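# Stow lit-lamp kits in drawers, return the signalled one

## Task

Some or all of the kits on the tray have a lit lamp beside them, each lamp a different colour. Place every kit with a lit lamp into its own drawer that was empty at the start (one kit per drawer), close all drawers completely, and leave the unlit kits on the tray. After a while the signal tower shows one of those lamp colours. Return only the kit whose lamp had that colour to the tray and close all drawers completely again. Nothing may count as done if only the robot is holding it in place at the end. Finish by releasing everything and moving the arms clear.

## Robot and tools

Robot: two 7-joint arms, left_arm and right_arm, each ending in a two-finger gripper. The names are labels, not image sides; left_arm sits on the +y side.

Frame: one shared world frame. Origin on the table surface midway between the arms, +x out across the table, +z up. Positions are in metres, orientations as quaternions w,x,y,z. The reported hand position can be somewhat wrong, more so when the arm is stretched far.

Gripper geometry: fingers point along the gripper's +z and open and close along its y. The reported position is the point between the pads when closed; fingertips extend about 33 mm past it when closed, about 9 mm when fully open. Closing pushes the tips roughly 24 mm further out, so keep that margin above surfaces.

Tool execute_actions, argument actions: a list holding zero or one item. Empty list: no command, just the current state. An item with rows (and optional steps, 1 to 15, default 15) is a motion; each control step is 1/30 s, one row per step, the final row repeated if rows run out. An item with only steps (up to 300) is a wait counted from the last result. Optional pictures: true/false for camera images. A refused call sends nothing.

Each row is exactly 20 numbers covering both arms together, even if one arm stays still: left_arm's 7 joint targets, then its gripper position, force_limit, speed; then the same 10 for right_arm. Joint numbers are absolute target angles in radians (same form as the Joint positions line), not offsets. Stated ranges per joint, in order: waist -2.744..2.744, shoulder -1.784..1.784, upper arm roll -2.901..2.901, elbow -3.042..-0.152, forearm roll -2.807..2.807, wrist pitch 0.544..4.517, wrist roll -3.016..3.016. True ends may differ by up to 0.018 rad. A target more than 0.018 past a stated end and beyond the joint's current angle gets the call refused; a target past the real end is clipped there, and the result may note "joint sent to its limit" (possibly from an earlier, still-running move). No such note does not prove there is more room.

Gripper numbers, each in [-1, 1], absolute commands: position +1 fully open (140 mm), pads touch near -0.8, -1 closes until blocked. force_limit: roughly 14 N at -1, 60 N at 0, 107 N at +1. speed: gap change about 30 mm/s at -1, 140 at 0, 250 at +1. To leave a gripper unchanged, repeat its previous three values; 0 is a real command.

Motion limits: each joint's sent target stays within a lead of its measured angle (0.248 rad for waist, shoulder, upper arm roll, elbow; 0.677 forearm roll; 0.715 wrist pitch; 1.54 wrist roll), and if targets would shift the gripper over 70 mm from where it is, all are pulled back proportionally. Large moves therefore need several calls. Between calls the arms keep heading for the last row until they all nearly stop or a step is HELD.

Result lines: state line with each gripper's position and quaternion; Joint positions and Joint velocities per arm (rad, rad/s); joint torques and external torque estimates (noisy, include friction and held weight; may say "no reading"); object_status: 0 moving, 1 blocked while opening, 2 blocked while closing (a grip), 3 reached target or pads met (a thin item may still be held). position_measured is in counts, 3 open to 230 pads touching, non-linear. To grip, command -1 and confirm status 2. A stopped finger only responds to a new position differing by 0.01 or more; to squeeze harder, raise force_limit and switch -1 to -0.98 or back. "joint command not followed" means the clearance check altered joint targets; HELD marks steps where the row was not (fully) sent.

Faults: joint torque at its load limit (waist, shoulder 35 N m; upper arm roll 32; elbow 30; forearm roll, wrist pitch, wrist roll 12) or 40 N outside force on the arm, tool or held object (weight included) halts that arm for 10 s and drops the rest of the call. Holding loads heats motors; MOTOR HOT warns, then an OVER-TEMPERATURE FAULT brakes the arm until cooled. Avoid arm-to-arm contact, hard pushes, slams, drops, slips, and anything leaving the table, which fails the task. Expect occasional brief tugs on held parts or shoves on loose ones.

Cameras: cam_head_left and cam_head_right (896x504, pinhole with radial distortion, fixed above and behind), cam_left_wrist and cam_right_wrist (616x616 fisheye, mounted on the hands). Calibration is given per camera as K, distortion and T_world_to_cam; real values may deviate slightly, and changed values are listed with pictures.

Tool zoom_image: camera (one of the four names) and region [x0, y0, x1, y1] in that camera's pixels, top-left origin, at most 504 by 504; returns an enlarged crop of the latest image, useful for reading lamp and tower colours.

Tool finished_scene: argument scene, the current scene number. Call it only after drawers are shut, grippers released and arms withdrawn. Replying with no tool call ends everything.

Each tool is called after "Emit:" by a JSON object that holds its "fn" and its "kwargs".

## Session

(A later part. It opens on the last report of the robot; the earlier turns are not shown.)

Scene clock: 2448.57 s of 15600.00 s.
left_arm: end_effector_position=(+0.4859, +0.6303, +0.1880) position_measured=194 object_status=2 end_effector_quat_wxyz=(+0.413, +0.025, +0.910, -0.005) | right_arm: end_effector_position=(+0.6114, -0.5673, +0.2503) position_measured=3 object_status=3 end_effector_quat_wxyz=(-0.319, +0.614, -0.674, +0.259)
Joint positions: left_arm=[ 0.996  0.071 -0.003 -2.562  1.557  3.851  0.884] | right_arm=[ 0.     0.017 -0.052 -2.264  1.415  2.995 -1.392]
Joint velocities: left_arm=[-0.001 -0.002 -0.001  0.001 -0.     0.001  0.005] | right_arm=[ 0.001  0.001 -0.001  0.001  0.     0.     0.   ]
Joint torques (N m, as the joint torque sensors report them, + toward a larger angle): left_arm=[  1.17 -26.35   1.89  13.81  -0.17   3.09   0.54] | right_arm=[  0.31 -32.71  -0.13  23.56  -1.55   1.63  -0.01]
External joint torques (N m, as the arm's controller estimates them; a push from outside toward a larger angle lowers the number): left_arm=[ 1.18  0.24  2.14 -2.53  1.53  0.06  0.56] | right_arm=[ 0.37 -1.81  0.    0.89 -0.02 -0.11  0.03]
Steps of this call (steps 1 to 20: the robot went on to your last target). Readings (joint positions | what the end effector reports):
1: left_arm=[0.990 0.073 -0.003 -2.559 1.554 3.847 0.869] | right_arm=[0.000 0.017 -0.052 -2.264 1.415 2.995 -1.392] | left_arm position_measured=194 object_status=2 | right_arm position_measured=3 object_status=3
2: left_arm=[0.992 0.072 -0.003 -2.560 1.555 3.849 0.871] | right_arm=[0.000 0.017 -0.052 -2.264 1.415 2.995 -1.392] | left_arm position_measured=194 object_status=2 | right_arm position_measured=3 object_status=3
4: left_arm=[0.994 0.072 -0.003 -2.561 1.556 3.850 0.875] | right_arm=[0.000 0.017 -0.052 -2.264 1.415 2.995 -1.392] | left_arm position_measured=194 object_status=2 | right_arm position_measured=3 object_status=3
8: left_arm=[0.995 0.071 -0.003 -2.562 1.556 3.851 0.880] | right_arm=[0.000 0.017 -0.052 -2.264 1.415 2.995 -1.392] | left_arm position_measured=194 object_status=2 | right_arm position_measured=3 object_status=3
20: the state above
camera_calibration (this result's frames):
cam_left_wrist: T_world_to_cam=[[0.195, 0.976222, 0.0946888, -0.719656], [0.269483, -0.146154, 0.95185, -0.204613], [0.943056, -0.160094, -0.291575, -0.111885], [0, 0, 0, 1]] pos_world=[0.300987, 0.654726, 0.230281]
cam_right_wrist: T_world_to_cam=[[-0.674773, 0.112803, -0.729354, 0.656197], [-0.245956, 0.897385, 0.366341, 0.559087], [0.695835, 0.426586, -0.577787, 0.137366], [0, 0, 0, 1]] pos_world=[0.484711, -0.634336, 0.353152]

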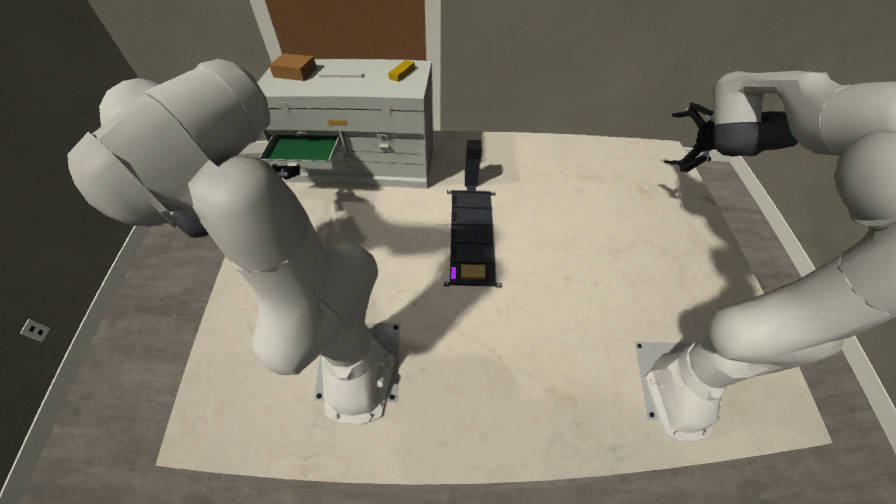

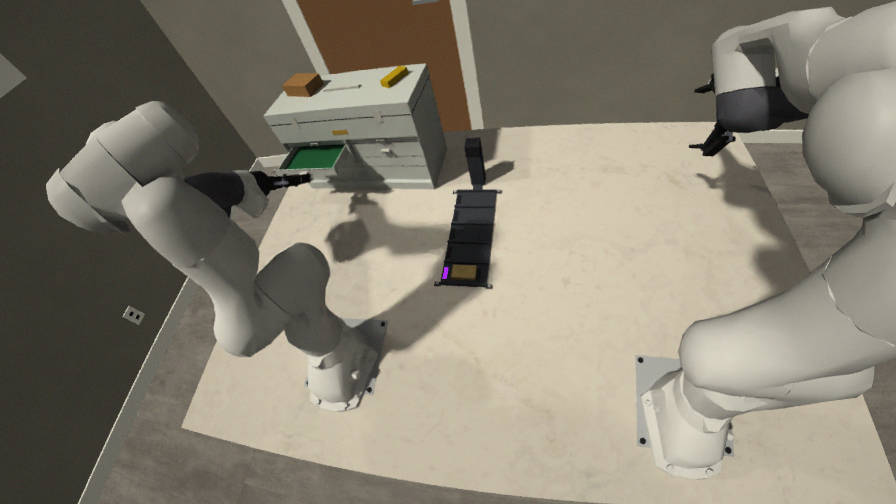

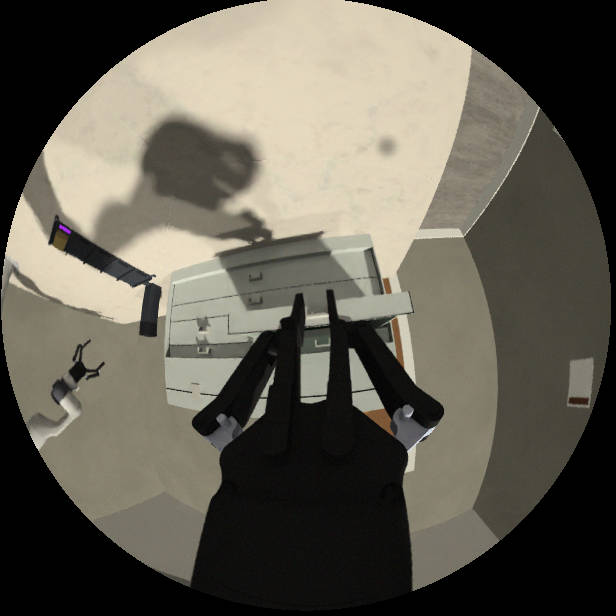

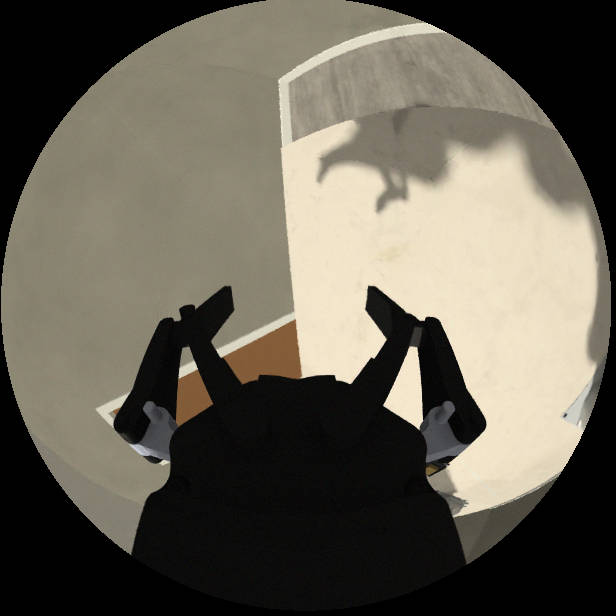

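Emit:
{"fn": "execute_actions", "kwargs": {"actions": [{"rows":[[0.996,0.071,0,-2.562,1.557,3.851,0.885,0.2,0,0,0,0.017,-0.05,-2.264,1.415,2.995,-1.392,1,0,0]],"steps":10}], "pictures": false}}

Emit:
{"fn": "execute_actions", "kwargs": {"actions": [{"rows":[[1.02,0.057,0,-2.58,1.572,3.863,0.895,0.2,0,0,0,0.017,-0.05,-2.264,1.415,2.995,-1.392,1,0,0],[1.045,0.044,0,-2.596,1.588,3.875,0.905,0.2,0,0,0,0.017,-0.05,-2.264,1.415,2.995,-1.392,1,0,0],[1.07,0.030,0,-2.612,1.605,3.888,0.912,0.2,0,0,0,0.017,-0.05,-2.264,1.415,2.995,-1.392,1,0,0]],"steps":10}], "pictures": false}}

Emit:
{"fn": "execute_actions", "kwargs": {"actions": [{"rows":[[1.05,-0.39,0,-2.6,1.5,3.85,0.95,0.2,0,0,0,0.017,-0.05,-2.264,1.415,2.995,-1.392,1,0,0]],"steps":15}], "pictures": false}}

Emit:
{"fn": "execute_actions", "kwargs": {"actions": [{"rows":[[0.0,-0.39,0,-2.3,0,1.907,0.9,0.2,0,0,0,0.017,-0.05,-2.264,1.415,2.995,-1.392,1,0,0]],"steps":15}], "pictures": false}}

Emit:
{"fn": "execute_actions", "kwargs": {"actions": [{"steps":28}], "pictures": false}}

Emit:
{"fn": "execute_actions", "kwargs": {"actions": [{"rows":[[-0.877,-0.329,0,-2.708,0,2.383,0.74,0.2,0,0,0,0.017,-0.05,-2.264,1.415,2.995,-1.392,1,0,0]],"steps":15}], "pictures": false}}

Emit:
{"fn": "execute_actions", "kwargs": {"actions": [{"steps":25}], "pictures": false}}

Emit:
{"fn": "execute_actions", "kwargs": {"actions": [{"rows":[[-0.877,-0.29,0,-2.722,0,2.46,0.74,0.2,0,0,0,0.017,-0.05,-2.264,1.415,2.995,-1.392,1,0,0],[-0.877,-0.25,0,-2.734,0,2.51,0.74,0.2,0,0,0,0.017,-0.05,-2.264,1.415,2.995,-1.392,1,0,0],[-0.877,-0.21,0,-2.745,0,2.56,0.74,0.2,0,0,0,0.017,-0.05,-2.264,1.415,2.995,-1.392,1,0,0],[-0.877,-0.176,0,-2.754,0,2.582,0.74,0.2,0,0,0,0.017,-0.05,-2.264,1.415,2.995,-1.392,1,0,0]],"steps":15}], "pictures": false}}

Emit:
{"fn": "execute_actions", "kwargs": {"actions": [{"steps":20}]}}

Emit:
{"fn": "zoom_image", "kwargs": {"camera": "cam_left_wrist", "region": [200, 220, 440, 420]}}

Scene clock: 2482.40 s of 15600.00 s.
left_arm: end_effector_position=(+0.4857, +0.6305, +0.1879) position_measured=126 object_status=0 end_effector_quat_wxyz=(+0.413, +0.025, +0.910, -0.005) | right_arm: end_effector_position=(+0.6114, -0.5673, +0.2503) position_measured=3 object_status=3 end_effector_quat_wxyz=(-0.319, +0.614, -0.674, +0.259)
Joint positions: left_arm=[ 0.996  0.071 -0.003 -2.562  1.557  3.851  0.885] | right_arm=[ 0.     0.017 -0.052 -2.264  1.415  2.995 -1.392]
Joint velocities: left_arm=[-0.001  0.001 -0.001  0.     0.001 -0.001  0.002] | right_arm=[-0.     0.001 -0.    -0.001  0.    -0.    -0.001]
Joint torques (N m, as the joint torque sensors report them, + toward a larger angle): left_arm=[ -0.69 -26.9    1.56  15.82  -1.36   2.97  -0.02] | right_arm=[  0.49 -32.72  -0.01  22.93  -1.52   1.63   0.04]
External joint torques (N m, as the arm's controller estimates them; a push from outside toward a larger angle lowers the number): left_arm=[-0.61 -0.55  1.89 -0.38  0.31 -0.03  0.  ] | right_arm=[ 0.48 -1.74  0.04  0.21  0.02 -0.1   0.08]
Steps of this call (steps 1 to 15: the robot went on to your last target; steps 16 to 90: nothing new was sent; then 30.50 s passed at rest; steps 91 to 100: all 10 steps of this action). Readings (joint positions | what the end effector reports):
91: left_arm=[0.996 0.071 -0.003 -2.562 1.557 3.851 0.885] | right_arm=[0.000 0.017 -0.052 -2.264 1.415 2.995 -1.392] | left_arm position_measured=194 object_status=0 | right_arm position_measured=3 object_status=3
92: left_arm=[0.996 0.071 -0.003 -2.562 1.557 3.851 0.885] | right_arm=[0.000 0.017 -0.052 -2.264 1.415 2.995 -1.392] | left_arm position_measured=192 object_status=0 | right_arm position_measured=3 object_status=3
94: left_arm=[0.996 0.071 -0.003 -2.562 1.557 3.851 0.885] | right_arm=[0.000 0.017 -0.052 -2.264 1.415 2.995 -1.392] | left_arm position_measured=172 object_status=0 | right_arm position_measured=3 object_status=3
98: left_arm=[0.996 0.071 -0.003 -2.562 1.557 3.851 0.885] | right_arm=[0.000 0.017 -0.052 -2.264 1.415 2.995 -1.392] | left_arm position_measured=142 object_status=0 | right_arm position_measured=3 object_status=3
100: the state above

Scene clock: 2482.73 s of 15600.00 s.
left_arm: end_effector_position=(+0.4572, +0.6363, +0.1897) position_measured=104 object_status=3 end_effector_quat_wxyz=(+0.413, +0.018, +0.911, -0.001) | right_arm: end_effector_position=(+0.6114, -0.5673, +0.2503) position_measured=3 object_status=3 end_effector_quat_wxyz=(-0.319, +0.614, -0.674, +0.259)
Joint positions: left_arm=[ 1.066  0.033  0.    -2.609  1.598  3.878  0.897] | right_arm=[ 0.     0.017 -0.052 -2.264  1.415  2.995 -1.392]
Joint velocities: left_arm=[ 0.011 -0.009 -0.001 -0.018  0.035  0.035  0.027] | right_arm=[-0.    -0.     0.     0.    -0.001  0.001 -0.001]
Joint torques (N m, as the joint torque sensors report them, + toward a larger angle): left_arm=[  0.93 -26.17   0.25  14.87  -0.96   3.69   0.47] | right_arm=[  0.13 -32.84  -0.13  23.03  -1.55   1.65   0.02]
External joint torques (N m, as the arm's controller estimates them; a push from outside toward a larger angle lowers the number): left_arm=[ 1.16 -1.54  0.66 -1.09  0.72  0.69  0.5 ] | right_arm=[ 0.17 -1.96 -0.02  0.4  -0.02 -0.09  0.06]
Steps of this call (steps 1 to 10: all 10 steps of this action). Readings (joint positions | what the end effector reports):
1: left_arm=[1.000 0.069 -0.003 -2.566 1.559 3.852 0.885] | right_arm=[0.000 0.017 -0.052 -2.264 1.415 2.995 -1.392] | left_arm position_measured=119 object_status=0 | right_arm position_measured=3 object_status=3
2: left_arm=[1.011 0.062 -0.004 -2.574 1.565 3.856 0.887] | right_arm=[0.000 0.017 -0.052 -2.264 1.415 2.995 -1.392] | left_arm position_measured=111 object_status=0 | right_arm position_measured=3 object_status=3
4: left_arm=[1.041 0.046 -0.003 -2.595 1.581 3.865 0.890] | right_arm=[0.000 0.017 -0.052 -2.264 1.415 2.995 -1.392] | left_arm position_measured=104 object_status=0 | right_arm position_measured=3 object_status=3
8: left_arm=[1.065 0.034 0.000 -2.607 1.595 3.875 0.896] | right_arm=[0.000 0.017 -0.052 -2.264 1.415 2.995 -1.392] | left_arm position_measured=104 object_status=0 | right_arm position_measured=3 object_status=3
10: the state above

Scene clock: 2483.23 s of 15600.00 s.
left_arm: end_effector_position=(+0.4784, +0.6711, +0.4009) position_measured=104 object_status=3 end_effector_quat_wxyz=(+0.509, +0.073, +0.838, +0.186) | right_arm: end_effector_position=(+0.6114, -0.5673, +0.2503) position_measured=3 object_status=3 end_effector_quat_wxyz=(-0.319, +0.614, -0.674, +0.259)
Joint positions: left_arm=[ 1.053 -0.388  0.    -2.596  1.506  3.859  0.93 ] | right_arm=[ 0.     0.017 -0.052 -2.264  1.415  2.995 -1.392]
Joint velocities: left_arm=[-0.001 -0.013 -0.001 -0.022 -0.028 -0.024  0.044] | right_arm=[-0.001  0.    -0.     0.    -0.001  0.    -0.001]
Joint torques (N m, as the joint torque sensors report them, + toward a larger angle): left_arm=[ -2.02 -14.86   1.4   19.67  -3.27   1.33   0.52] | right_arm=[  0.23 -32.45  -0.18  22.72  -1.52   1.64   0.02]
External joint torques (N m, as the arm's controller estimates them; a push from outside toward a larger angle lowers the number): left_arm=[-1.94 -0.35  0.31 -1.2  -0.59 -0.67  0.52] | right_arm=[ 0.35 -1.58  0.    0.05  0.01 -0.1   0.06]
Steps of this call (steps 1 to 15: all 15 steps of this action). Readings (joint positions | what the end effector reports):
1: left_arm=[1.065 0.012 0.000 -2.615 1.589 3.873 0.900] | right_arm=[0.000 0.017 -0.052 -2.264 1.415 2.995 -1.392] | left_arm position_measured=104 object_status=3 | right_arm position_measured=3 object_status=3
2: left_arm=[1.063 -0.026 0.000 -2.616 1.579 3.870 0.902] | right_arm=[0.000 0.017 -0.052 -2.264 1.415 2.995 -1.392] | left_arm position_measured=104 object_status=3 | right_arm position_measured=3 object_status=3
4: left_arm=[1.061 -0.109 0.000 -2.612 1.561 3.867 0.906] | right_arm=[0.000 0.017 -0.052 -2.264 1.415 2.995 -1.392] | left_arm position_measured=104 object_status=3 | right_arm position_measured=3 object_status=3
8: left_arm=[1.057 -0.283 0.000 -2.604 1.532 3.862 0.914] | right_arm=[0.000 0.017 -0.052 -2.264 1.415 2.995 -1.392] | left_arm position_measured=104 object_status=3 | right_arm position_measured=3 object_status=3
15: the state above

Scene clock: 2483.73 s of 15600.00 s.
left_arm: end_effector_position=(+0.5900, +0.7146, +0.5250) position_measured=104 object_status=3 end_effector_quat_wxyz=(+0.506, -0.320, +0.792, +0.117) | right_arm: end_effector_position=(+0.6114, -0.5673, +0.2503) position_measured=3 object_status=3 end_effector_quat_wxyz=(-0.319, +0.614, -0.674, +0.259)
Joint positions: left_arm=[ 0.524 -0.395 -0.001 -2.315  0.463  2.996  0.921] | right_arm=[ 0.     0.017 -0.052 -2.264  1.415  2.995 -1.392]
Joint velocities: left_arm=[-0.733  0.    -0.019  0.042 -1.082 -1.185 -0.002] | right_arm=[-0.    -0.     0.     0.    -0.001  0.     0.001]
Joint torques (N m, as the joint torque sensors report them, + toward a larger angle): left_arm=[  0.98 -17.66   0.97  25.25  -0.77   2.21  -0.36] | right_arm=[  0.32 -32.72   0.    23.16  -1.5    1.63   0.06]
External joint torques (N m, as the arm's controller estimates them; a push from outside toward a larger angle lowers the number): left_arm=[-2.03  0.8  -0.65  0.81 -0.67 -0.79 -0.35] | right_arm=[ 0.28 -1.91  0.03  0.54  0.04 -0.09  0.1 ]
Steps of this call (steps 1 to 15: all 15 steps of this action). Readings (joint positions | what the end effector reports):
1: left_arm=[1.038 -0.386 0.002 -2.586 1.474 3.830 0.930] | right_arm=[0.000 0.017 -0.052 -2.264 1.415 2.995 -1.392] | left_arm position_measured=104 object_status=3 | right_arm position_measured=3 object_status=3
2: left_arm=[1.019 -0.385 0.002 -2.567 1.434 3.798 0.930] | right_arm=[0.000 0.017 -0.052 -2.264 1.415 2.995 -1.392] | left_arm position_measured=104 object_status=3 | right_arm position_measured=3 object_status=3
4: left_arm=[0.979 -0.385 0.003 -2.526 1.349 3.731 0.929] | right_arm=[0.000 0.017 -0.052 -2.264 1.415 2.995 -1.392] | left_arm position_measured=104 object_status=3 | right_arm position_measured=3 object_status=3
8: left_arm=[0.832 -0.382 0.010 -2.421 1.051 3.476 0.927] | right_arm=[0.000 0.017 -0.052 -2.264 1.415 2.995 -1.392] | left_arm position_measured=104 object_status=3 | right_arm position_measured=3 object_status=3
15: the state above

Scene clock: 2484.67 s of 15600.00 s.
left_arm: end_effector_position=(+0.4809, +0.4075, +0.3010) position_measured=104 object_status=3 end_effector_quat_wxyz=(+0.061, -0.329, +0.942, -0.009) | right_arm: end_effector_position=(+0.6114, -0.5673, +0.2503) position_measured=3 object_status=3 end_effector_quat_wxyz=(-0.319, +0.614, -0.674, +0.259)
Joint positions: left_arm=[ 0.01  -0.392 -0.001 -2.303  0.023  2.033  0.915] | right_arm=[ 0.     0.017 -0.052 -2.264  1.415  2.995 -1.392]
Joint velocities: left_arm=[-0.132  0.016  0.001  0.001 -0.175 -0.745 -0.027] | right_arm=[-0.002  0.001 -0.003  0.001 -0.    -0.    -0.   ]
Joint torques (N m, as the joint torque sensors report them, + toward a larger angle): left_arm=[ -1.22 -17.5   -0.1   25.52   0.42   2.35  -0.25] | right_arm=[  0.31 -32.65  -0.44  23.06  -1.52   1.65   0.06]
External joint torques (N m, as the arm's controller estimates them; a push from outside toward a larger angle lowers the number): left_arm=[-3.21  1.95 -1.89 -0.09 -0.52 -0.73 -0.25] | right_arm=[ 0.49 -1.75 -0.2   0.42  0.   -0.09  0.1 ]
Steps of this call (steps 1 to 28: the robot went on to your last target). Readings (joint positions | what the end effector reports):
1: left_arm=[0.498 -0.395 -0.001 -2.314 0.427 2.956 0.921] | right_arm=[0.000 0.017 -0.052 -2.264 1.415 2.995 -1.392] | left_arm position_measured=104 object_status=3 | right_arm position_measured=3 object_status=3
2: left_arm=[0.474 -0.395 -0.001 -2.313 0.396 2.917 0.921] | right_arm=[0.000 0.017 -0.052 -2.264 1.415 2.995 -1.392] | left_arm position_measured=104 object_status=3 | right_arm position_measured=3 object_status=3
4: left_arm=[0.428 -0.395 -0.000 -2.311 0.342 2.842 0.921] | right_arm=[0.000 0.017 -0.052 -2.264 1.415 2.995 -1.392] | left_arm position_measured=104 object_status=3 | right_arm position_measured=3 object_status=3
8: left_arm=[0.341 -0.395 -0.000 -2.309 0.261 2.700 0.921] | right_arm=[0.000 0.017 -0.052 -2.264 1.415 2.995 -1.392] | left_arm position_measured=104 object_status=3 | right_arm position_measured=3 object_status=3
28: the state above

Scene clock: 2485.17 s of 15600.00 s.
left_arm: end_effector_position=(+0.3274, +0.1859, +0.1246) position_measured=104 object_status=3 end_effector_quat_wxyz=(-0.020, -0.084, +0.996, +0.018) | right_arm: end_effector_position=(+0.6114, -0.5673, +0.2503) position_measured=3 object_status=3 end_effector_quat_wxyz=(-0.319, +0.614, -0.674, +0.259)
Joint positions: left_arm=[-0.593 -0.33   0.004 -2.68   0.007  2.298  0.822] | right_arm=[ 0.     0.017 -0.052 -2.264  1.415  2.995 -1.392]
Joint velocities: left_arm=[-1.557  0.027 -0.102 -0.224 -0.017  0.31  -0.165] | right_arm=[ 0.001 -0.    -0.001 -0.     0.001  0.001 -0.   ]
Joint torques (N m, as the joint torque sensors report them, + toward a larger angle): left_arm=[  3.14 -19.14   3.45  21.92   0.12   3.61  -0.34] | right_arm=[  0.02 -32.89   0.    22.98  -1.53   1.64   0.05]
External joint torques (N m, as the arm's controller estimates them; a push from outside toward a larger angle lowers the number): left_arm=[-3.09  1.34 -0.61 -1.48 -0.45  1.09 -0.35] | right_arm=[ 0.   -2.02  0.04  0.37  0.   -0.08  0.1 ]
Steps of this call (steps 1 to 15: all 15 steps of this action). Readings (joint positions | what the end effector reports):
1: left_arm=[-0.012 -0.393 0.007 -2.323 0.022 2.057 0.908] | right_arm=[0.000 0.017 -0.052 -2.264 1.415 2.995 -1.392] | left_arm position_measured=104 object_status=3 | right_arm position_measured=3 object_status=3
2: left_arm=[-0.041 -0.389 0.009 -2.352 0.021 2.081 0.902] | right_arm=[0.000 0.017 -0.052 -2.264 1.415 2.995 -1.392] | left_arm position_measured=104 object_status=3 | right_arm position_measured=3 object_status=3
4: left_arm=[-0.104 -0.376 0.008 -2.415 0.018 2.124 0.890] | right_arm=[0.000 0.017 -0.052 -2.264 1.415 2.995 -1.392] | left_arm position_measured=104 object_status=3 | right_arm position_measured=3 object_status=3
8: left_arm=[-0.242 -0.353 0.006 -2.546 0.014 2.195 0.866] | right_arm=[0.000 0.017 -0.052 -2.264 1.415 2.995 -1.392] | left_arm position_measured=104 object_status=3 | right_arm position_measured=3 object_status=3
15: the state above

Scene clock: 2486.00 s of 15600.00 s.
left_arm: end_effector_position=(+0.2638, +0.0952, +0.1201) position_measured=104 object_status=3 end_effector_quat_wxyz=(+0.001, +0.023, +1.000, +0.001) | right_arm: end_effector_position=(+0.6114, -0.5673, +0.2503) position_measured=3 object_status=3 end_effector_quat_wxyz=(-0.319, +0.614, -0.674, +0.259)
Joint positions: left_arm=[-0.874 -0.329 -0.003 -2.706  0.003  2.378  0.752] | right_arm=[ 0.     0.017 -0.052 -2.264  1.415  2.995 -1.392]
Joint velocities: left_arm=[-0.001  0.001 -0.    -0.001  0.     0.003 -0.017] | right_arm=[ 0.    -0.    -0.    -0.     0.     0.001 -0.   ]
Joint torques (N m, as the joint torque sensors report them, + toward a larger angle): left_arm=[ -1.8  -17.15   1.61  19.74   0.09   3.28  -0.36] | right_arm=[  0.25 -32.9   -0.19  23.38  -1.53   1.6    0.07]
External joint torques (N m, as the arm's controller estimates them; a push from outside toward a larger angle lowers the number): left_arm=[-1.71  0.28  1.96 -1.47 -0.46  0.85 -0.36] | right_arm=[ 0.19 -2.01 -0.18  0.72  0.01 -0.12  0.11]
Steps of this call (steps 1 to 25: the robot went on to your last target). Readings (joint positions | what the end effector reports):
1: left_arm=[-0.649 -0.329 0.003 -2.687 0.006 2.308 0.817] | right_arm=[0.000 0.017 -0.052 -2.264 1.415 2.995 -1.392] | left_arm position_measured=104 object_status=3 | right_arm position_measured=3 object_status=3
2: left_arm=[-0.705 -0.329 0.002 -2.692 0.006 2.317 0.811] | right_arm=[0.000 0.017 -0.052 -2.264 1.415 2.995 -1.392] | left_arm position_measured=104 object_status=3 | right_arm position_measured=3 object_status=3
4: left_arm=[-0.803 -0.329 -0.003 -2.699 0.005 2.338 0.799] | right_arm=[0.000 0.017 -0.052 -2.264 1.415 2.995 -1.392] | left_arm position_measured=104 object_status=3 | right_arm position_measured=3 object_status=3
8: left_arm=[-0.867 -0.329 -0.007 -2.705 0.004 2.360 0.780] | right_arm=[0.000 0.017 -0.052 -2.264 1.415 2.995 -1.392] | left_arm position_measured=104 object_status=3 | right_arm position_measured=3 object_status=3
25: the state above

Scene clock: 2486.50 s of 15600.00 s.
left_arm: end_effector_position=(+0.2600, +0.0993, +0.0584) position_measured=104 object_status=3 end_effector_quat_wxyz=(-0.004, +0.021, +1.000, +0.006) | right_arm: end_effector_position=(+0.6114, -0.5673, +0.2503) position_measured=3 object_status=3 end_effector_quat_wxyz=(-0.319, +0.614, -0.674, +0.259)
Joint positions: left_arm=[-0.874 -0.177 -0.003 -2.755  0.003  2.564  0.748] | right_arm=[ 0.     0.017 -0.052 -2.264  1.415  2.995 -1.392]
Joint velocities: left_arm=[-0.001  0.001 -0.001  0.001  0.     0.084 -0.003] | right_arm=[-0.001  0.     0.001 -0.001  0.001  0.001 -0.002]
Joint torques (N m, as the joint torque sensors report them, + toward a larger angle): left_arm=[ -1.88 -19.58   1.94  19.28  -0.01   3.18  -0.21] | right_arm=[  0.08 -32.95   0.25  23.31  -1.5    1.65   0.08]
External joint torques (N m, as the arm's controller estimates them; a push from outside toward a larger angle lowers the number): left_arm=[-1.81  0.56  2.17  0.71 -0.43  0.81 -0.21] | right_arm=[ 0.1  -2.06  0.33  0.65  0.03 -0.08  0.12]
Steps of this call (steps 1 to 15: all 15 steps of this action). Readings (joint positions | what the end effector reports):
1: left_arm=[-0.874 -0.323 -0.003 -2.708 0.003 2.392 0.751] | right_arm=[0.000 0.017 -0.052 -2.264 1.415 2.995 -1.392] | left_arm position_measured=104 object_status=3 | right_arm position_measured=3 object_status=3
2: left_arm=[-0.874 -0.307 -0.003 -2.711 0.003 2.413 0.751] | right_arm=[0.000 0.017 -0.052 -2.264 1.415 2.995 -1.392] | left_arm position_measured=104 object_status=3 | right_arm position_measured=3 object_status=3
4: left_arm=[-0.874 -0.251 -0.003 -2.725 0.003 2.466 0.750] | right_arm=[0.000 0.017 -0.052 -2.264 1.415 2.995 -1.392] | left_arm position_measured=104 object_status=3 | right_arm position_measured=3 object_status=3
8: left_arm=[-0.874 -0.183 -0.003 -2.754 0.003 2.524 0.749] | right_arm=[0.000 0.017 -0.052 -2.264 1.415 2.995 -1.392] | left_arm position_measured=104 object_status=3 | right_arm position_measured=3 object_status=3
15: the state above

Scene clock: 2487.17 s of 15600.00 s.
left_arm: end_effector_position=(+0.2628, +0.0960, +0.0595) position_measured=104 object_status=3 end_effector_quat_wxyz=(+0.001, +0.020, +1.000, +0.001) | right_arm: end_effector_position=(+0.6114, -0.5673, +0.2503) position_measured=3 object_status=3 end_effector_quat_wxyz=(-0.319, +0.614, -0.674, +0.259)
Joint positions: left_arm=[-0.874 -0.177 -0.003 -2.755  0.003  2.578  0.747] | right_arm=[ 0.     0.017 -0.052 -2.264  1.415  2.995 -1.392]
Joint velocities: left_arm=[-0.    -0.     0.001 -0.001  0.001  0.001  0.001] | right_arm=[ 0.001  0.    -0.001  0.001 -0.001  0.001 -0.001]
Joint torques (N m, as the joint torque sensors report them, + toward a larger angle): left_arm=[ -2.52 -19.52   2.07  19.14  -0.06   3.21  -0.24] | right_arm=[  0.1  -32.9   -0.12  23.    -1.54   1.67   0.06]
External joint torques (N m, as the arm's controller estimates them; a push from outside toward a larger angle lowers the number): left_arm=[-2.53  0.81  2.21  0.42 -0.48  0.75 -0.24] | right_arm=[ 0.01 -2.04 -0.15  0.34  0.   -0.05  0.1 ]
Steps of this call (steps 1 to 20: the robot went on to your last target). Readings (joint positions | what the end effector reports):
1: left_arm=[-0.874 -0.177 -0.003 -2.755 0.003 2.567 0.748] | right_arm=[0.000 0.017 -0.052 -2.264 1.415 2.995 -1.392] | left_arm position_measured=104 object_status=3 | right_arm position_measured=3 object_status=3
2: left_arm=[-0.874 -0.177 -0.003 -2.755 0.003 2.569 0.748] | right_arm=[0.000 0.017 -0.052 -2.264 1.415 2.995 -1.392] | left_arm position_measured=104 object_status=3 | right_arm position_measured=3 object_status=3
4: left_arm=[-0.874 -0.177 -0.003 -2.755 0.003 2.572 0.747] | right_arm=[0.000 0.017 -0.052 -2.264 1.415 2.995 -1.392] | left_arm position_measured=104 object_status=3 | right_arm position_measured=3 object_status=3
8: left_arm=[-0.874 -0.177 -0.003 -2.755 0.003 2.575 0.747] | right_arm=[0.000 0.017 -0.052 -2.264 1.415 2.995 -1.392] | left_arm position_measured=104 object_status=3 | right_arm position_measured=3 object_status=3
20: the state above
camera_calibration (this result's frames):
cam_left_wrist: T_world_to_cam=[[0.199067, 0.978486, -0.0542002, -0.13484], [0.89351, -0.158507, 0.420137, -0.231485], [0.402507, -0.132064, -0.905841, 0.151437], [0, 0, 0, 1]] pos_world=[0.172722, 0.115246, 0.227125]
cam_right_wrist: T_world_to_cam=[[-0.674773, 0.112803, -0.729354, 0.656197], [-0.245956, 0.897385, 0.366341, 0.559087], [0.695835, 0.426586, -0.577787, 0.137366], [0, 0, 0, 1]] pos_world=[0.484711, -0.634336, 0.353152]

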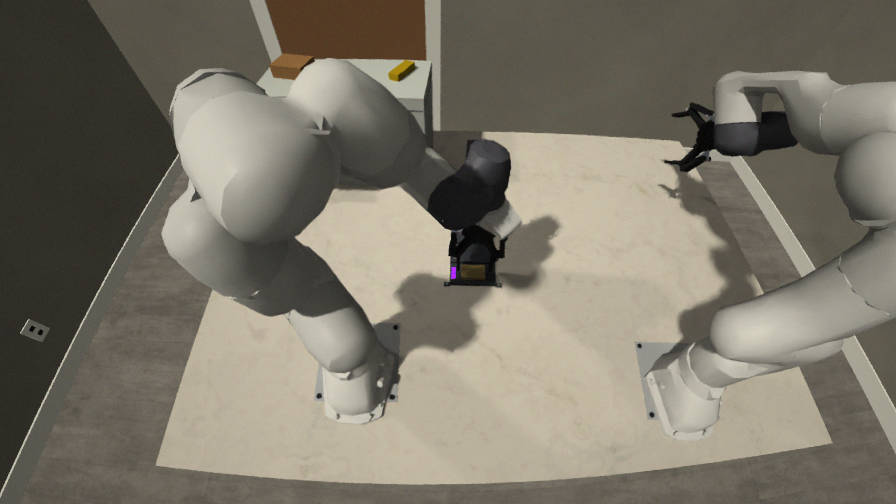

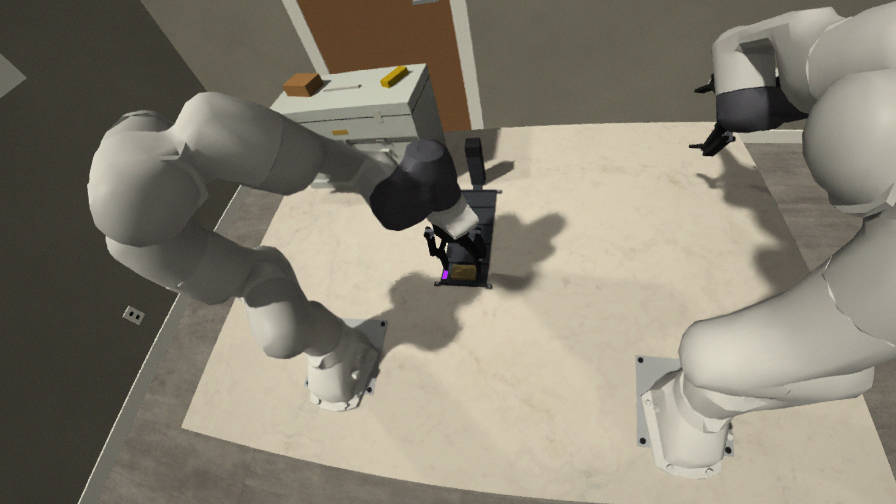

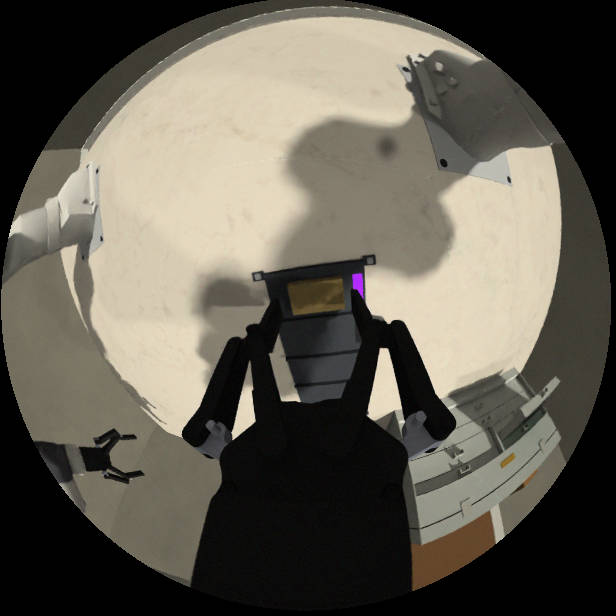

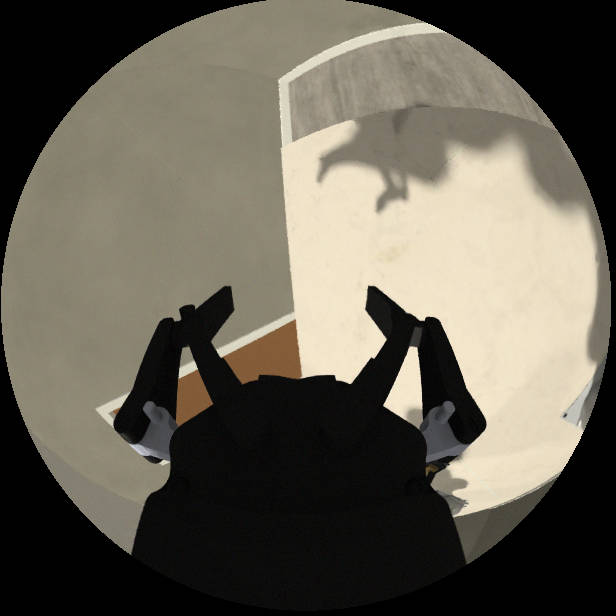

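Region (200, 220, 440, 420) of cam_left_wrist's 616x616 image, scaled by 2.100, with more detail than that image has.

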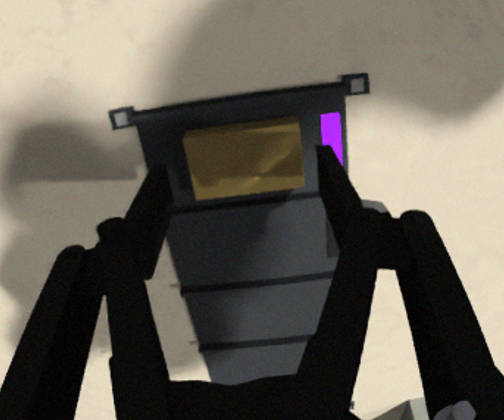

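Emit:
{"fn": "execute_actions", "kwargs": {"actions": [{"rows":[[-0.898,-0.202,0,-2.782,0,2.582,0.718,0.2,0,0,0,0.017,-0.05,-2.264,1.415,2.995,-1.392,1,0,0]],"steps":15}], "pictures": false}}

Emit:
{"fn": "execute_actions", "kwargs": {"actions": [{"rows":[[-0.898,-0.19,0,-2.783,0,2.62,0.718,0.2,0,0,0,0.017,-0.05,-2.264,1.415,2.995,-1.392,1,0,0],[-0.898,-0.175,0,-2.785,0,2.64,0.718,0.2,0,0,0,0.017,-0.05,-2.264,1.415,2.995,-1.392,1,0,0],[-0.898,-0.16,0,-2.786,0,2.655,0.718,0.2,0,0,0,0.017,-0.05,-2.264,1.415,2.995,-1.392,1,0,0],[-0.898,-0.145,0,-2.788,0,2.663,0.718,0.2,0,0,0,0.017,-0.05,-2.264,1.415,2.995,-1.392,1,0,0],[-0.898,-0.129,0,-2.789,0,2.663,0.718,0.2,0,0,0,0.017,-0.05,-2.264,1.415,2.995,-1.392,1,0,0]],"steps":15}], "pictures": false}}

Emit:
{"fn": "execute_actions", "kwargs": {"actions": [{"steps":12}]}}

Emit:
{"fn": "execute_actions", "kwargs": {"actions": [{"rows":[[-0.898,-0.129,0,-2.789,0,2.663,0.718,-1,-0.3,-0.7,0,0.017,-0.05,-2.264,1.415,2.995,-1.392,1,0,0]],"steps":15}], "pictures": false}}

Emit:
{"fn": "execute_actions", "kwargs": {"actions": [{"steps":6}], "pictures": false}}

Scene clock: 2513.60 s of 15600.00 s.
left_arm: end_effector_position=(+0.2516, +0.0978, +0.0592) position_measured=104 object_status=3 end_effector_quat_wxyz=(-0.000, +0.021, +1.000, +0.001) | right_arm: end_effector_position=(+0.6114, -0.5673, +0.2503) position_measured=3 object_status=3 end_effector_quat_wxyz=(-0.319, +0.614, -0.674, +0.259)
Joint positions: left_arm=[-0.895 -0.2   -0.001 -2.78   0.003  2.579  0.729] | right_arm=[ 0.     0.017 -0.052 -2.264  1.415  2.995 -1.392]
Joint velocities: left_arm=[ 0.    -0.001  0.     0.001 -0.001  0.001 -0.015] | right_arm=[-0.001  0.001 -0.    -0.    -0.001 -0.    -0.   ]
Joint torques (N m, as the joint torque sensors report them, + toward a larger angle): left_arm=[ -1.88 -21.41   0.85  17.18  -0.07   3.09  -0.24] | right_arm=[  0.56 -32.68   0.06  23.28  -1.51   1.6    0.06]
External joint torques (N m, as the arm's controller estimates them; a push from outside toward a larger angle lowers the number): left_arm=[-1.9  -1.93  1.   -1.52 -0.49  0.63 -0.24] | right_arm=[ 0.55 -1.78  0.11  0.59  0.02 -0.13  0.11]
Steps of this call (steps 1 to 15: the robot went on to your last target; steps 16 to 90: nothing new was sent; then 22.93 s passed at rest; steps 91 to 105: all 15 steps of this action). Readings (joint positions | what the end effector reports):
91: left_arm=[-0.879 -0.182 -0.001 -2.761 0.003 2.579 0.745] | right_arm=[0.000 0.017 -0.052 -2.264 1.415 2.995 -1.392] | left_arm position_measured=104 object_status=3 | right_arm position_measured=3 object_status=3
92: left_arm=[-0.884 -0.189 -0.001 -2.768 0.003 2.579 0.743] | right_arm=[0.000 0.017 -0.052 -2.264 1.415 2.995 -1.392] | left_arm position_measured=104 object_status=3 | right_arm position_measured=3 object_status=3
94: left_arm=[-0.891 -0.196 -0.001 -2.776 0.003 2.579 0.739] | right_arm=[0.000 0.017 -0.052 -2.264 1.415 2.995 -1.392] | left_arm position_measured=104 object_status=3 | right_arm position_measured=3 object_status=3
98: left_arm=[-0.895 -0.199 -0.001 -2.780 0.003 2.579 0.734] | right_arm=[0.000 0.017 -0.052 -2.264 1.415 2.995 -1.392] | left_arm position_measured=104 object_status=3 | right_arm position_measured=3 object_status=3
105: the state above

Scene clock: 2514.10 s of 15600.00 s.
left_arm: end_effector_position=(+0.2508, +0.0985, +0.0366) position_measured=104 object_status=3 end_effector_quat_wxyz=(-0.001, +0.019, +1.000, +0.002) | right_arm: end_effector_position=(+0.6114, -0.5673, +0.2503) position_measured=3 object_status=3 end_effector_quat_wxyz=(-0.319, +0.614, -0.674, +0.259)
Joint positions: left_arm=[-0.895 -0.131 -0.001 -2.789  0.003  2.653  0.726] | right_arm=[ 0.     0.017 -0.052 -2.264  1.415  2.995 -1.392]
Joint velocities: left_arm=[-0.001  0.     0.    -0.     0.001  0.033 -0.002] | right_arm=[-0.002  0.     0.001  0.002 -0.002 -0.001  0.   ]
Joint torques (N m, as the joint torque sensors report them, + toward a larger angle): left_arm=[ -1.93 -19.18   0.41  17.29  -0.05   3.21  -0.17] | right_arm=[  0.15 -32.43  -0.06  23.21  -1.53   1.61   0.03]
External joint torques (N m, as the arm's controller estimates them; a push from outside toward a larger angle lowers the number): left_arm=[-1.89  1.46  0.56 -0.13 -0.42  0.78 -0.17] | right_arm=[ 0.16 -1.51  0.    0.48  0.01 -0.11  0.07]
Steps of this call (steps 1 to 15: all 15 steps of this action). Readings (joint positions | what the end effector reports):
1: left_arm=[-0.895 -0.198 -0.001 -2.781 0.003 2.585 0.729] | right_arm=[0.000 0.017 -0.052 -2.264 1.415 2.995 -1.392] | left_arm position_measured=104 object_status=3 | right_arm position_measured=3 object_status=3
2: left_arm=[-0.895 -0.194 -0.001 -2.781 0.003 2.594 0.728] | right_arm=[0.000 0.017 -0.052 -2.264 1.415 2.995 -1.392] | left_arm position_measured=104 object_status=3 | right_arm position_measured=3 object_status=3
4: left_arm=[-0.895 -0.175 -0.001 -2.781 0.003 2.615 0.728] | right_arm=[0.000 0.017 -0.052 -2.264 1.415 2.995 -1.392] | left_arm position_measured=104 object_status=3 | right_arm position_measured=3 object_status=3
8: left_arm=[-0.895 -0.137 -0.001 -2.788 0.003 2.638 0.727] | right_arm=[0.000 0.017 -0.052 -2.264 1.415 2.995 -1.392] | left_arm position_measured=104 object_status=3 | right_arm position_measured=3 object_status=3
15: the state above

Scene clock: 2514.50 s of 15600.00 s.
left_arm: end_effector_position=(+0.2518, +0.0973, +0.0370) position_measured=104 object_status=3 end_effector_quat_wxyz=(+0.001, +0.019, +1.000, +0.000) | right_arm: end_effector_position=(+0.6114, -0.5673, +0.2503) position_measured=3 object_status=3 end_effector_quat_wxyz=(-0.319, +0.614, -0.674, +0.259)
Joint positions: left_arm=[-0.895 -0.131 -0.001 -2.789  0.003  2.658  0.725] | right_arm=[ 0.     0.017 -0.052 -2.264  1.415  2.995 -1.392]
Joint velocities: left_arm=[-0.001  0.    -0.001 -0.001  0.001  0.002 -0.001] | right_arm=[ 0.     0.     0.    -0.002 -0.    -0.001 -0.001]
Joint torques (N m, as the joint torque sensors report them, + toward a larger angle): left_arm=[ -2.38 -19.67   0.73  16.93  -0.03   3.22  -0.31] | right_arm=[ -0.09 -32.73  -0.08  23.37  -1.6    1.64   0.07]
External joint torques (N m, as the arm's controller estimates them; a push from outside toward a larger angle lowers the number): left_arm=[-2.32  0.98  0.9  -0.54 -0.4   0.77 -0.31] | right_arm=[-0.17 -1.83 -0.1   0.72 -0.06 -0.07  0.11]
Steps of this call (steps 1 to 12: the robot went on to your last target). Readings (joint positions | what the end effector reports):
1: left_arm=[-0.895 -0.131 -0.001 -2.789 0.003 2.654 0.726] | right_arm=[0.000 0.017 -0.052 -2.264 1.415 2.995 -1.392] | left_arm position_measured=104 object_status=3 | right_arm position_measured=3 object_status=3
2: left_arm=[-0.895 -0.131 -0.001 -2.789 0.003 2.655 0.725] | right_arm=[0.000 0.017 -0.052 -2.264 1.415 2.995 -1.392] | left_arm position_measured=104 object_status=3 | right_arm position_measured=3 object_status=3
4: left_arm=[-0.895 -0.131 -0.001 -2.789 0.003 2.656 0.725] | right_arm=[0.000 0.017 -0.052 -2.264 1.415 2.995 -1.392] | left_arm position_measured=104 object_status=3 | right_arm position_measured=3 object_status=3
8: left_arm=[-0.895 -0.131 -0.001 -2.789 0.003 2.658 0.725] | right_arm=[0.000 0.017 -0.052 -2.264 1.415 2.995 -1.392] | left_arm position_measured=104 object_status=3 | right_arm position_measured=3 object_status=3
12: the state above
camera_calibration (this result's frames):
cam_left_wrist: T_world_to_cam=[[0.196593, 0.978935, -0.0551128, -0.134477], [0.893896, -0.155853, 0.420309, -0.212366], [0.402866, -0.131895, -0.905706, 0.135474], [0, 0, 0, 1]] pos_world=[0.161693, 0.116415, 0.204547]
cam_right_wrist: T_world_to_cam=[[-0.674773, 0.112803, -0.729354, 0.656197], [-0.245956, 0.897385, 0.366341, 0.559087], [0.695835, 0.426586, -0.577787, 0.137366], [0, 0, 0, 1]] pos_world=[0.484711, -0.634335, 0.353152]

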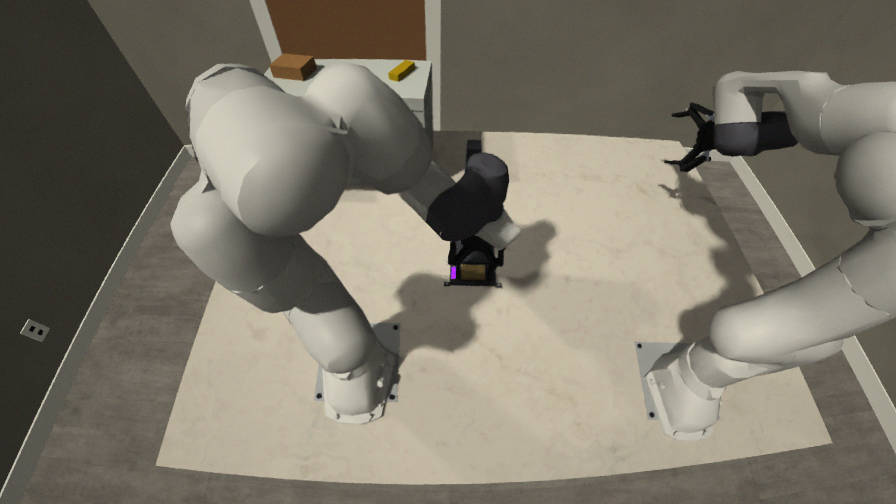

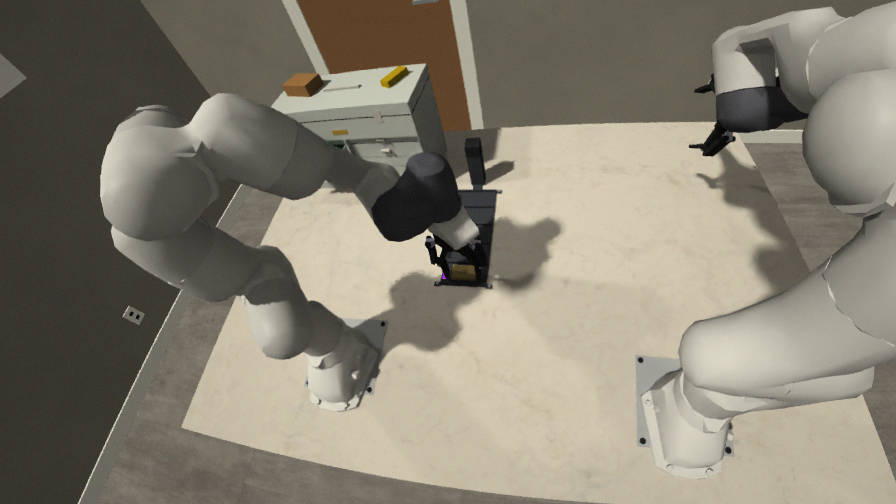

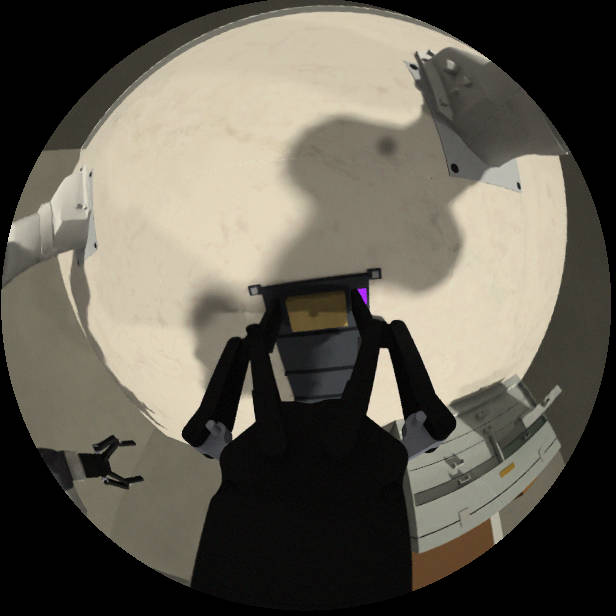

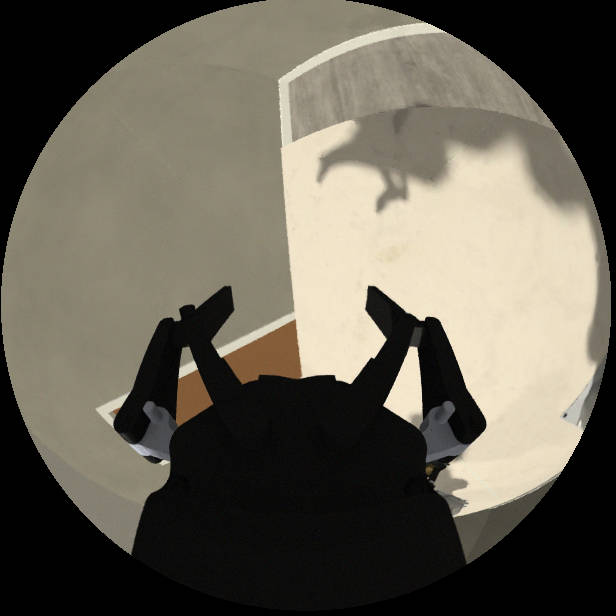

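Scene clock: 2515.00 s of 15600.00 s.
left_arm: end_effector_position=(+0.2520, +0.0970, +0.0374) position_measured=132 object_status=2 end_effector_quat_wxyz=(+0.001, +0.019, +1.000, -0.000) | right_arm: end_effector_position=(+0.6114, -0.5673, +0.2503) position_measured=3 object_status=3 end_effector_quat_wxyz=(-0.319, +0.614, -0.674, +0.259)
Joint positions: left_arm=[-0.895 -0.132 -0.001 -2.789  0.003  2.658  0.724] | right_arm=[ 0.     0.017 -0.052 -2.264  1.415  2.995 -1.392]
Joint velocities: left_arm=[ 0.001  0.001  0.001 -0.001  0.001 -0.     0.   ] | right_arm=[-0.002 -0.002  0.    -0.002 -0.    -0.     0.001]
Joint torques (N m, as the joint torque sensors report them, + toward a larger angle): left_arm=[ -2.01 -18.87   0.88  16.8   -0.12   3.3   -0.23] | right_arm=[  0.47 -32.65   0.53  23.25  -1.58   1.59   0.05]
External joint torques (N m, as the arm's controller estimates them; a push from outside toward a larger angle lowers the number): left_arm=[-2.07  1.8   0.94 -0.68 -0.48  0.85 -0.23] | right_arm=[ 0.47 -1.65  0.59  0.56 -0.04 -0.14  0.1 ]
Steps of this call (steps 1 to 15: all 15 steps of this action). Readings (joint positions | what the end effector reports):
1: left_arm=[-0.895 -0.131 -0.001 -2.789 0.003 2.658 0.725] | right_arm=[0.000 0.017 -0.052 -2.264 1.415 2.995 -1.392] | left_arm position_measured=104 object_status=0 | right_arm position_measured=3 object_status=3
2: left_arm=[-0.895 -0.131 -0.001 -2.789 0.003 2.658 0.725] | right_arm=[0.000 0.017 -0.052 -2.264 1.415 2.995 -1.392] | left_arm position_measured=107 object_status=0 | right_arm position_measured=3 object_status=3
4: left_arm=[-0.895 -0.131 -0.001 -2.789 0.003 2.659 0.725] | right_arm=[0.000 0.017 -0.052 -2.264 1.415 2.995 -1.392] | left_arm position_measured=114 object_status=0 | right_arm position_measured=3 object_status=3
8: left_arm=[-0.895 -0.131 -0.001 -2.789 0.003 2.658 0.725] | right_arm=[0.000 0.017 -0.052 -2.264 1.415 2.995 -1.392] | left_arm position_measured=127 object_status=0 | right_arm position_measured=3 object_status=3
15: the state above

Scene clock: 2515.20 s of 15600.00 s.
left_arm: end_effector_position=(+0.2520, +0.0970, +0.0374) position_measured=132 object_status=2 end_effector_quat_wxyz=(+0.001, +0.019, +1.000, -0.000) | right_arm: end_effector_position=(+0.6114, -0.5673, +0.2503) position_measured=3 object_status=3 end_effector_quat_wxyz=(-0.319, +0.614, -0.674, +0.259)
Joint positions: left_arm=[-0.895 -0.132 -0.001 -2.789  0.003  2.658  0.724] | right_arm=[ 0.     0.017 -0.052 -2.264  1.415  2.995 -1.392]
Joint velocities: left_arm=[ 0.001 -0.    -0.    -0.002 -0.001  0.    -0.   ] | right_arm=[0.    0.    0.001 0.    0.001 0.001 0.001]
Joint torques (N m, as the joint torque sensors report them, + toward a larger angle): left_arm=[ -2.23 -18.39   0.64  16.8   -0.07   3.28  -0.25] | right_arm=[  0.46 -32.92   0.21  22.75  -1.48   1.64  -0.02]
External joint torques (N m, as the arm's controller estimates them; a push from outside toward a larger angle lowers the number): left_arm=[-2.26  2.31  0.73 -0.67 -0.44  0.83 -0.25] | right_arm=[ 0.43 -2.08  0.24  0.14  0.06 -0.08  0.03]
Steps of this call (steps 1 to 6: the robot went on to your last target). Readings (joint positions | what the end effector reports):
1: left_arm=[-0.895 -0.132 -0.001 -2.789 0.003 2.658 0.724] | right_arm=[0.000 0.017 -0.052 -2.264 1.415 2.995 -1.392] | left_arm position_measured=132 object_status=2 | right_arm position_measured=3 object_status=3
2: left_arm=[-0.895 -0.132 -0.001 -2.789 0.003 2.658 0.724] | right_arm=[0.000 0.017 -0.052 -2.264 1.415 2.995 -1.392] | left_arm position_measured=132 object_status=2 | right_arm position_measured=3 object_status=3
4: left_arm=[-0.895 -0.132 -0.001 -2.789 0.003 2.658 0.724] | right_arm=[0.000 0.017 -0.052 -2.264 1.415 2.995 -1.392] | left_arm position_measured=132 object_status=2 | right_arm position_measured=3 object_status=3
6: the state above


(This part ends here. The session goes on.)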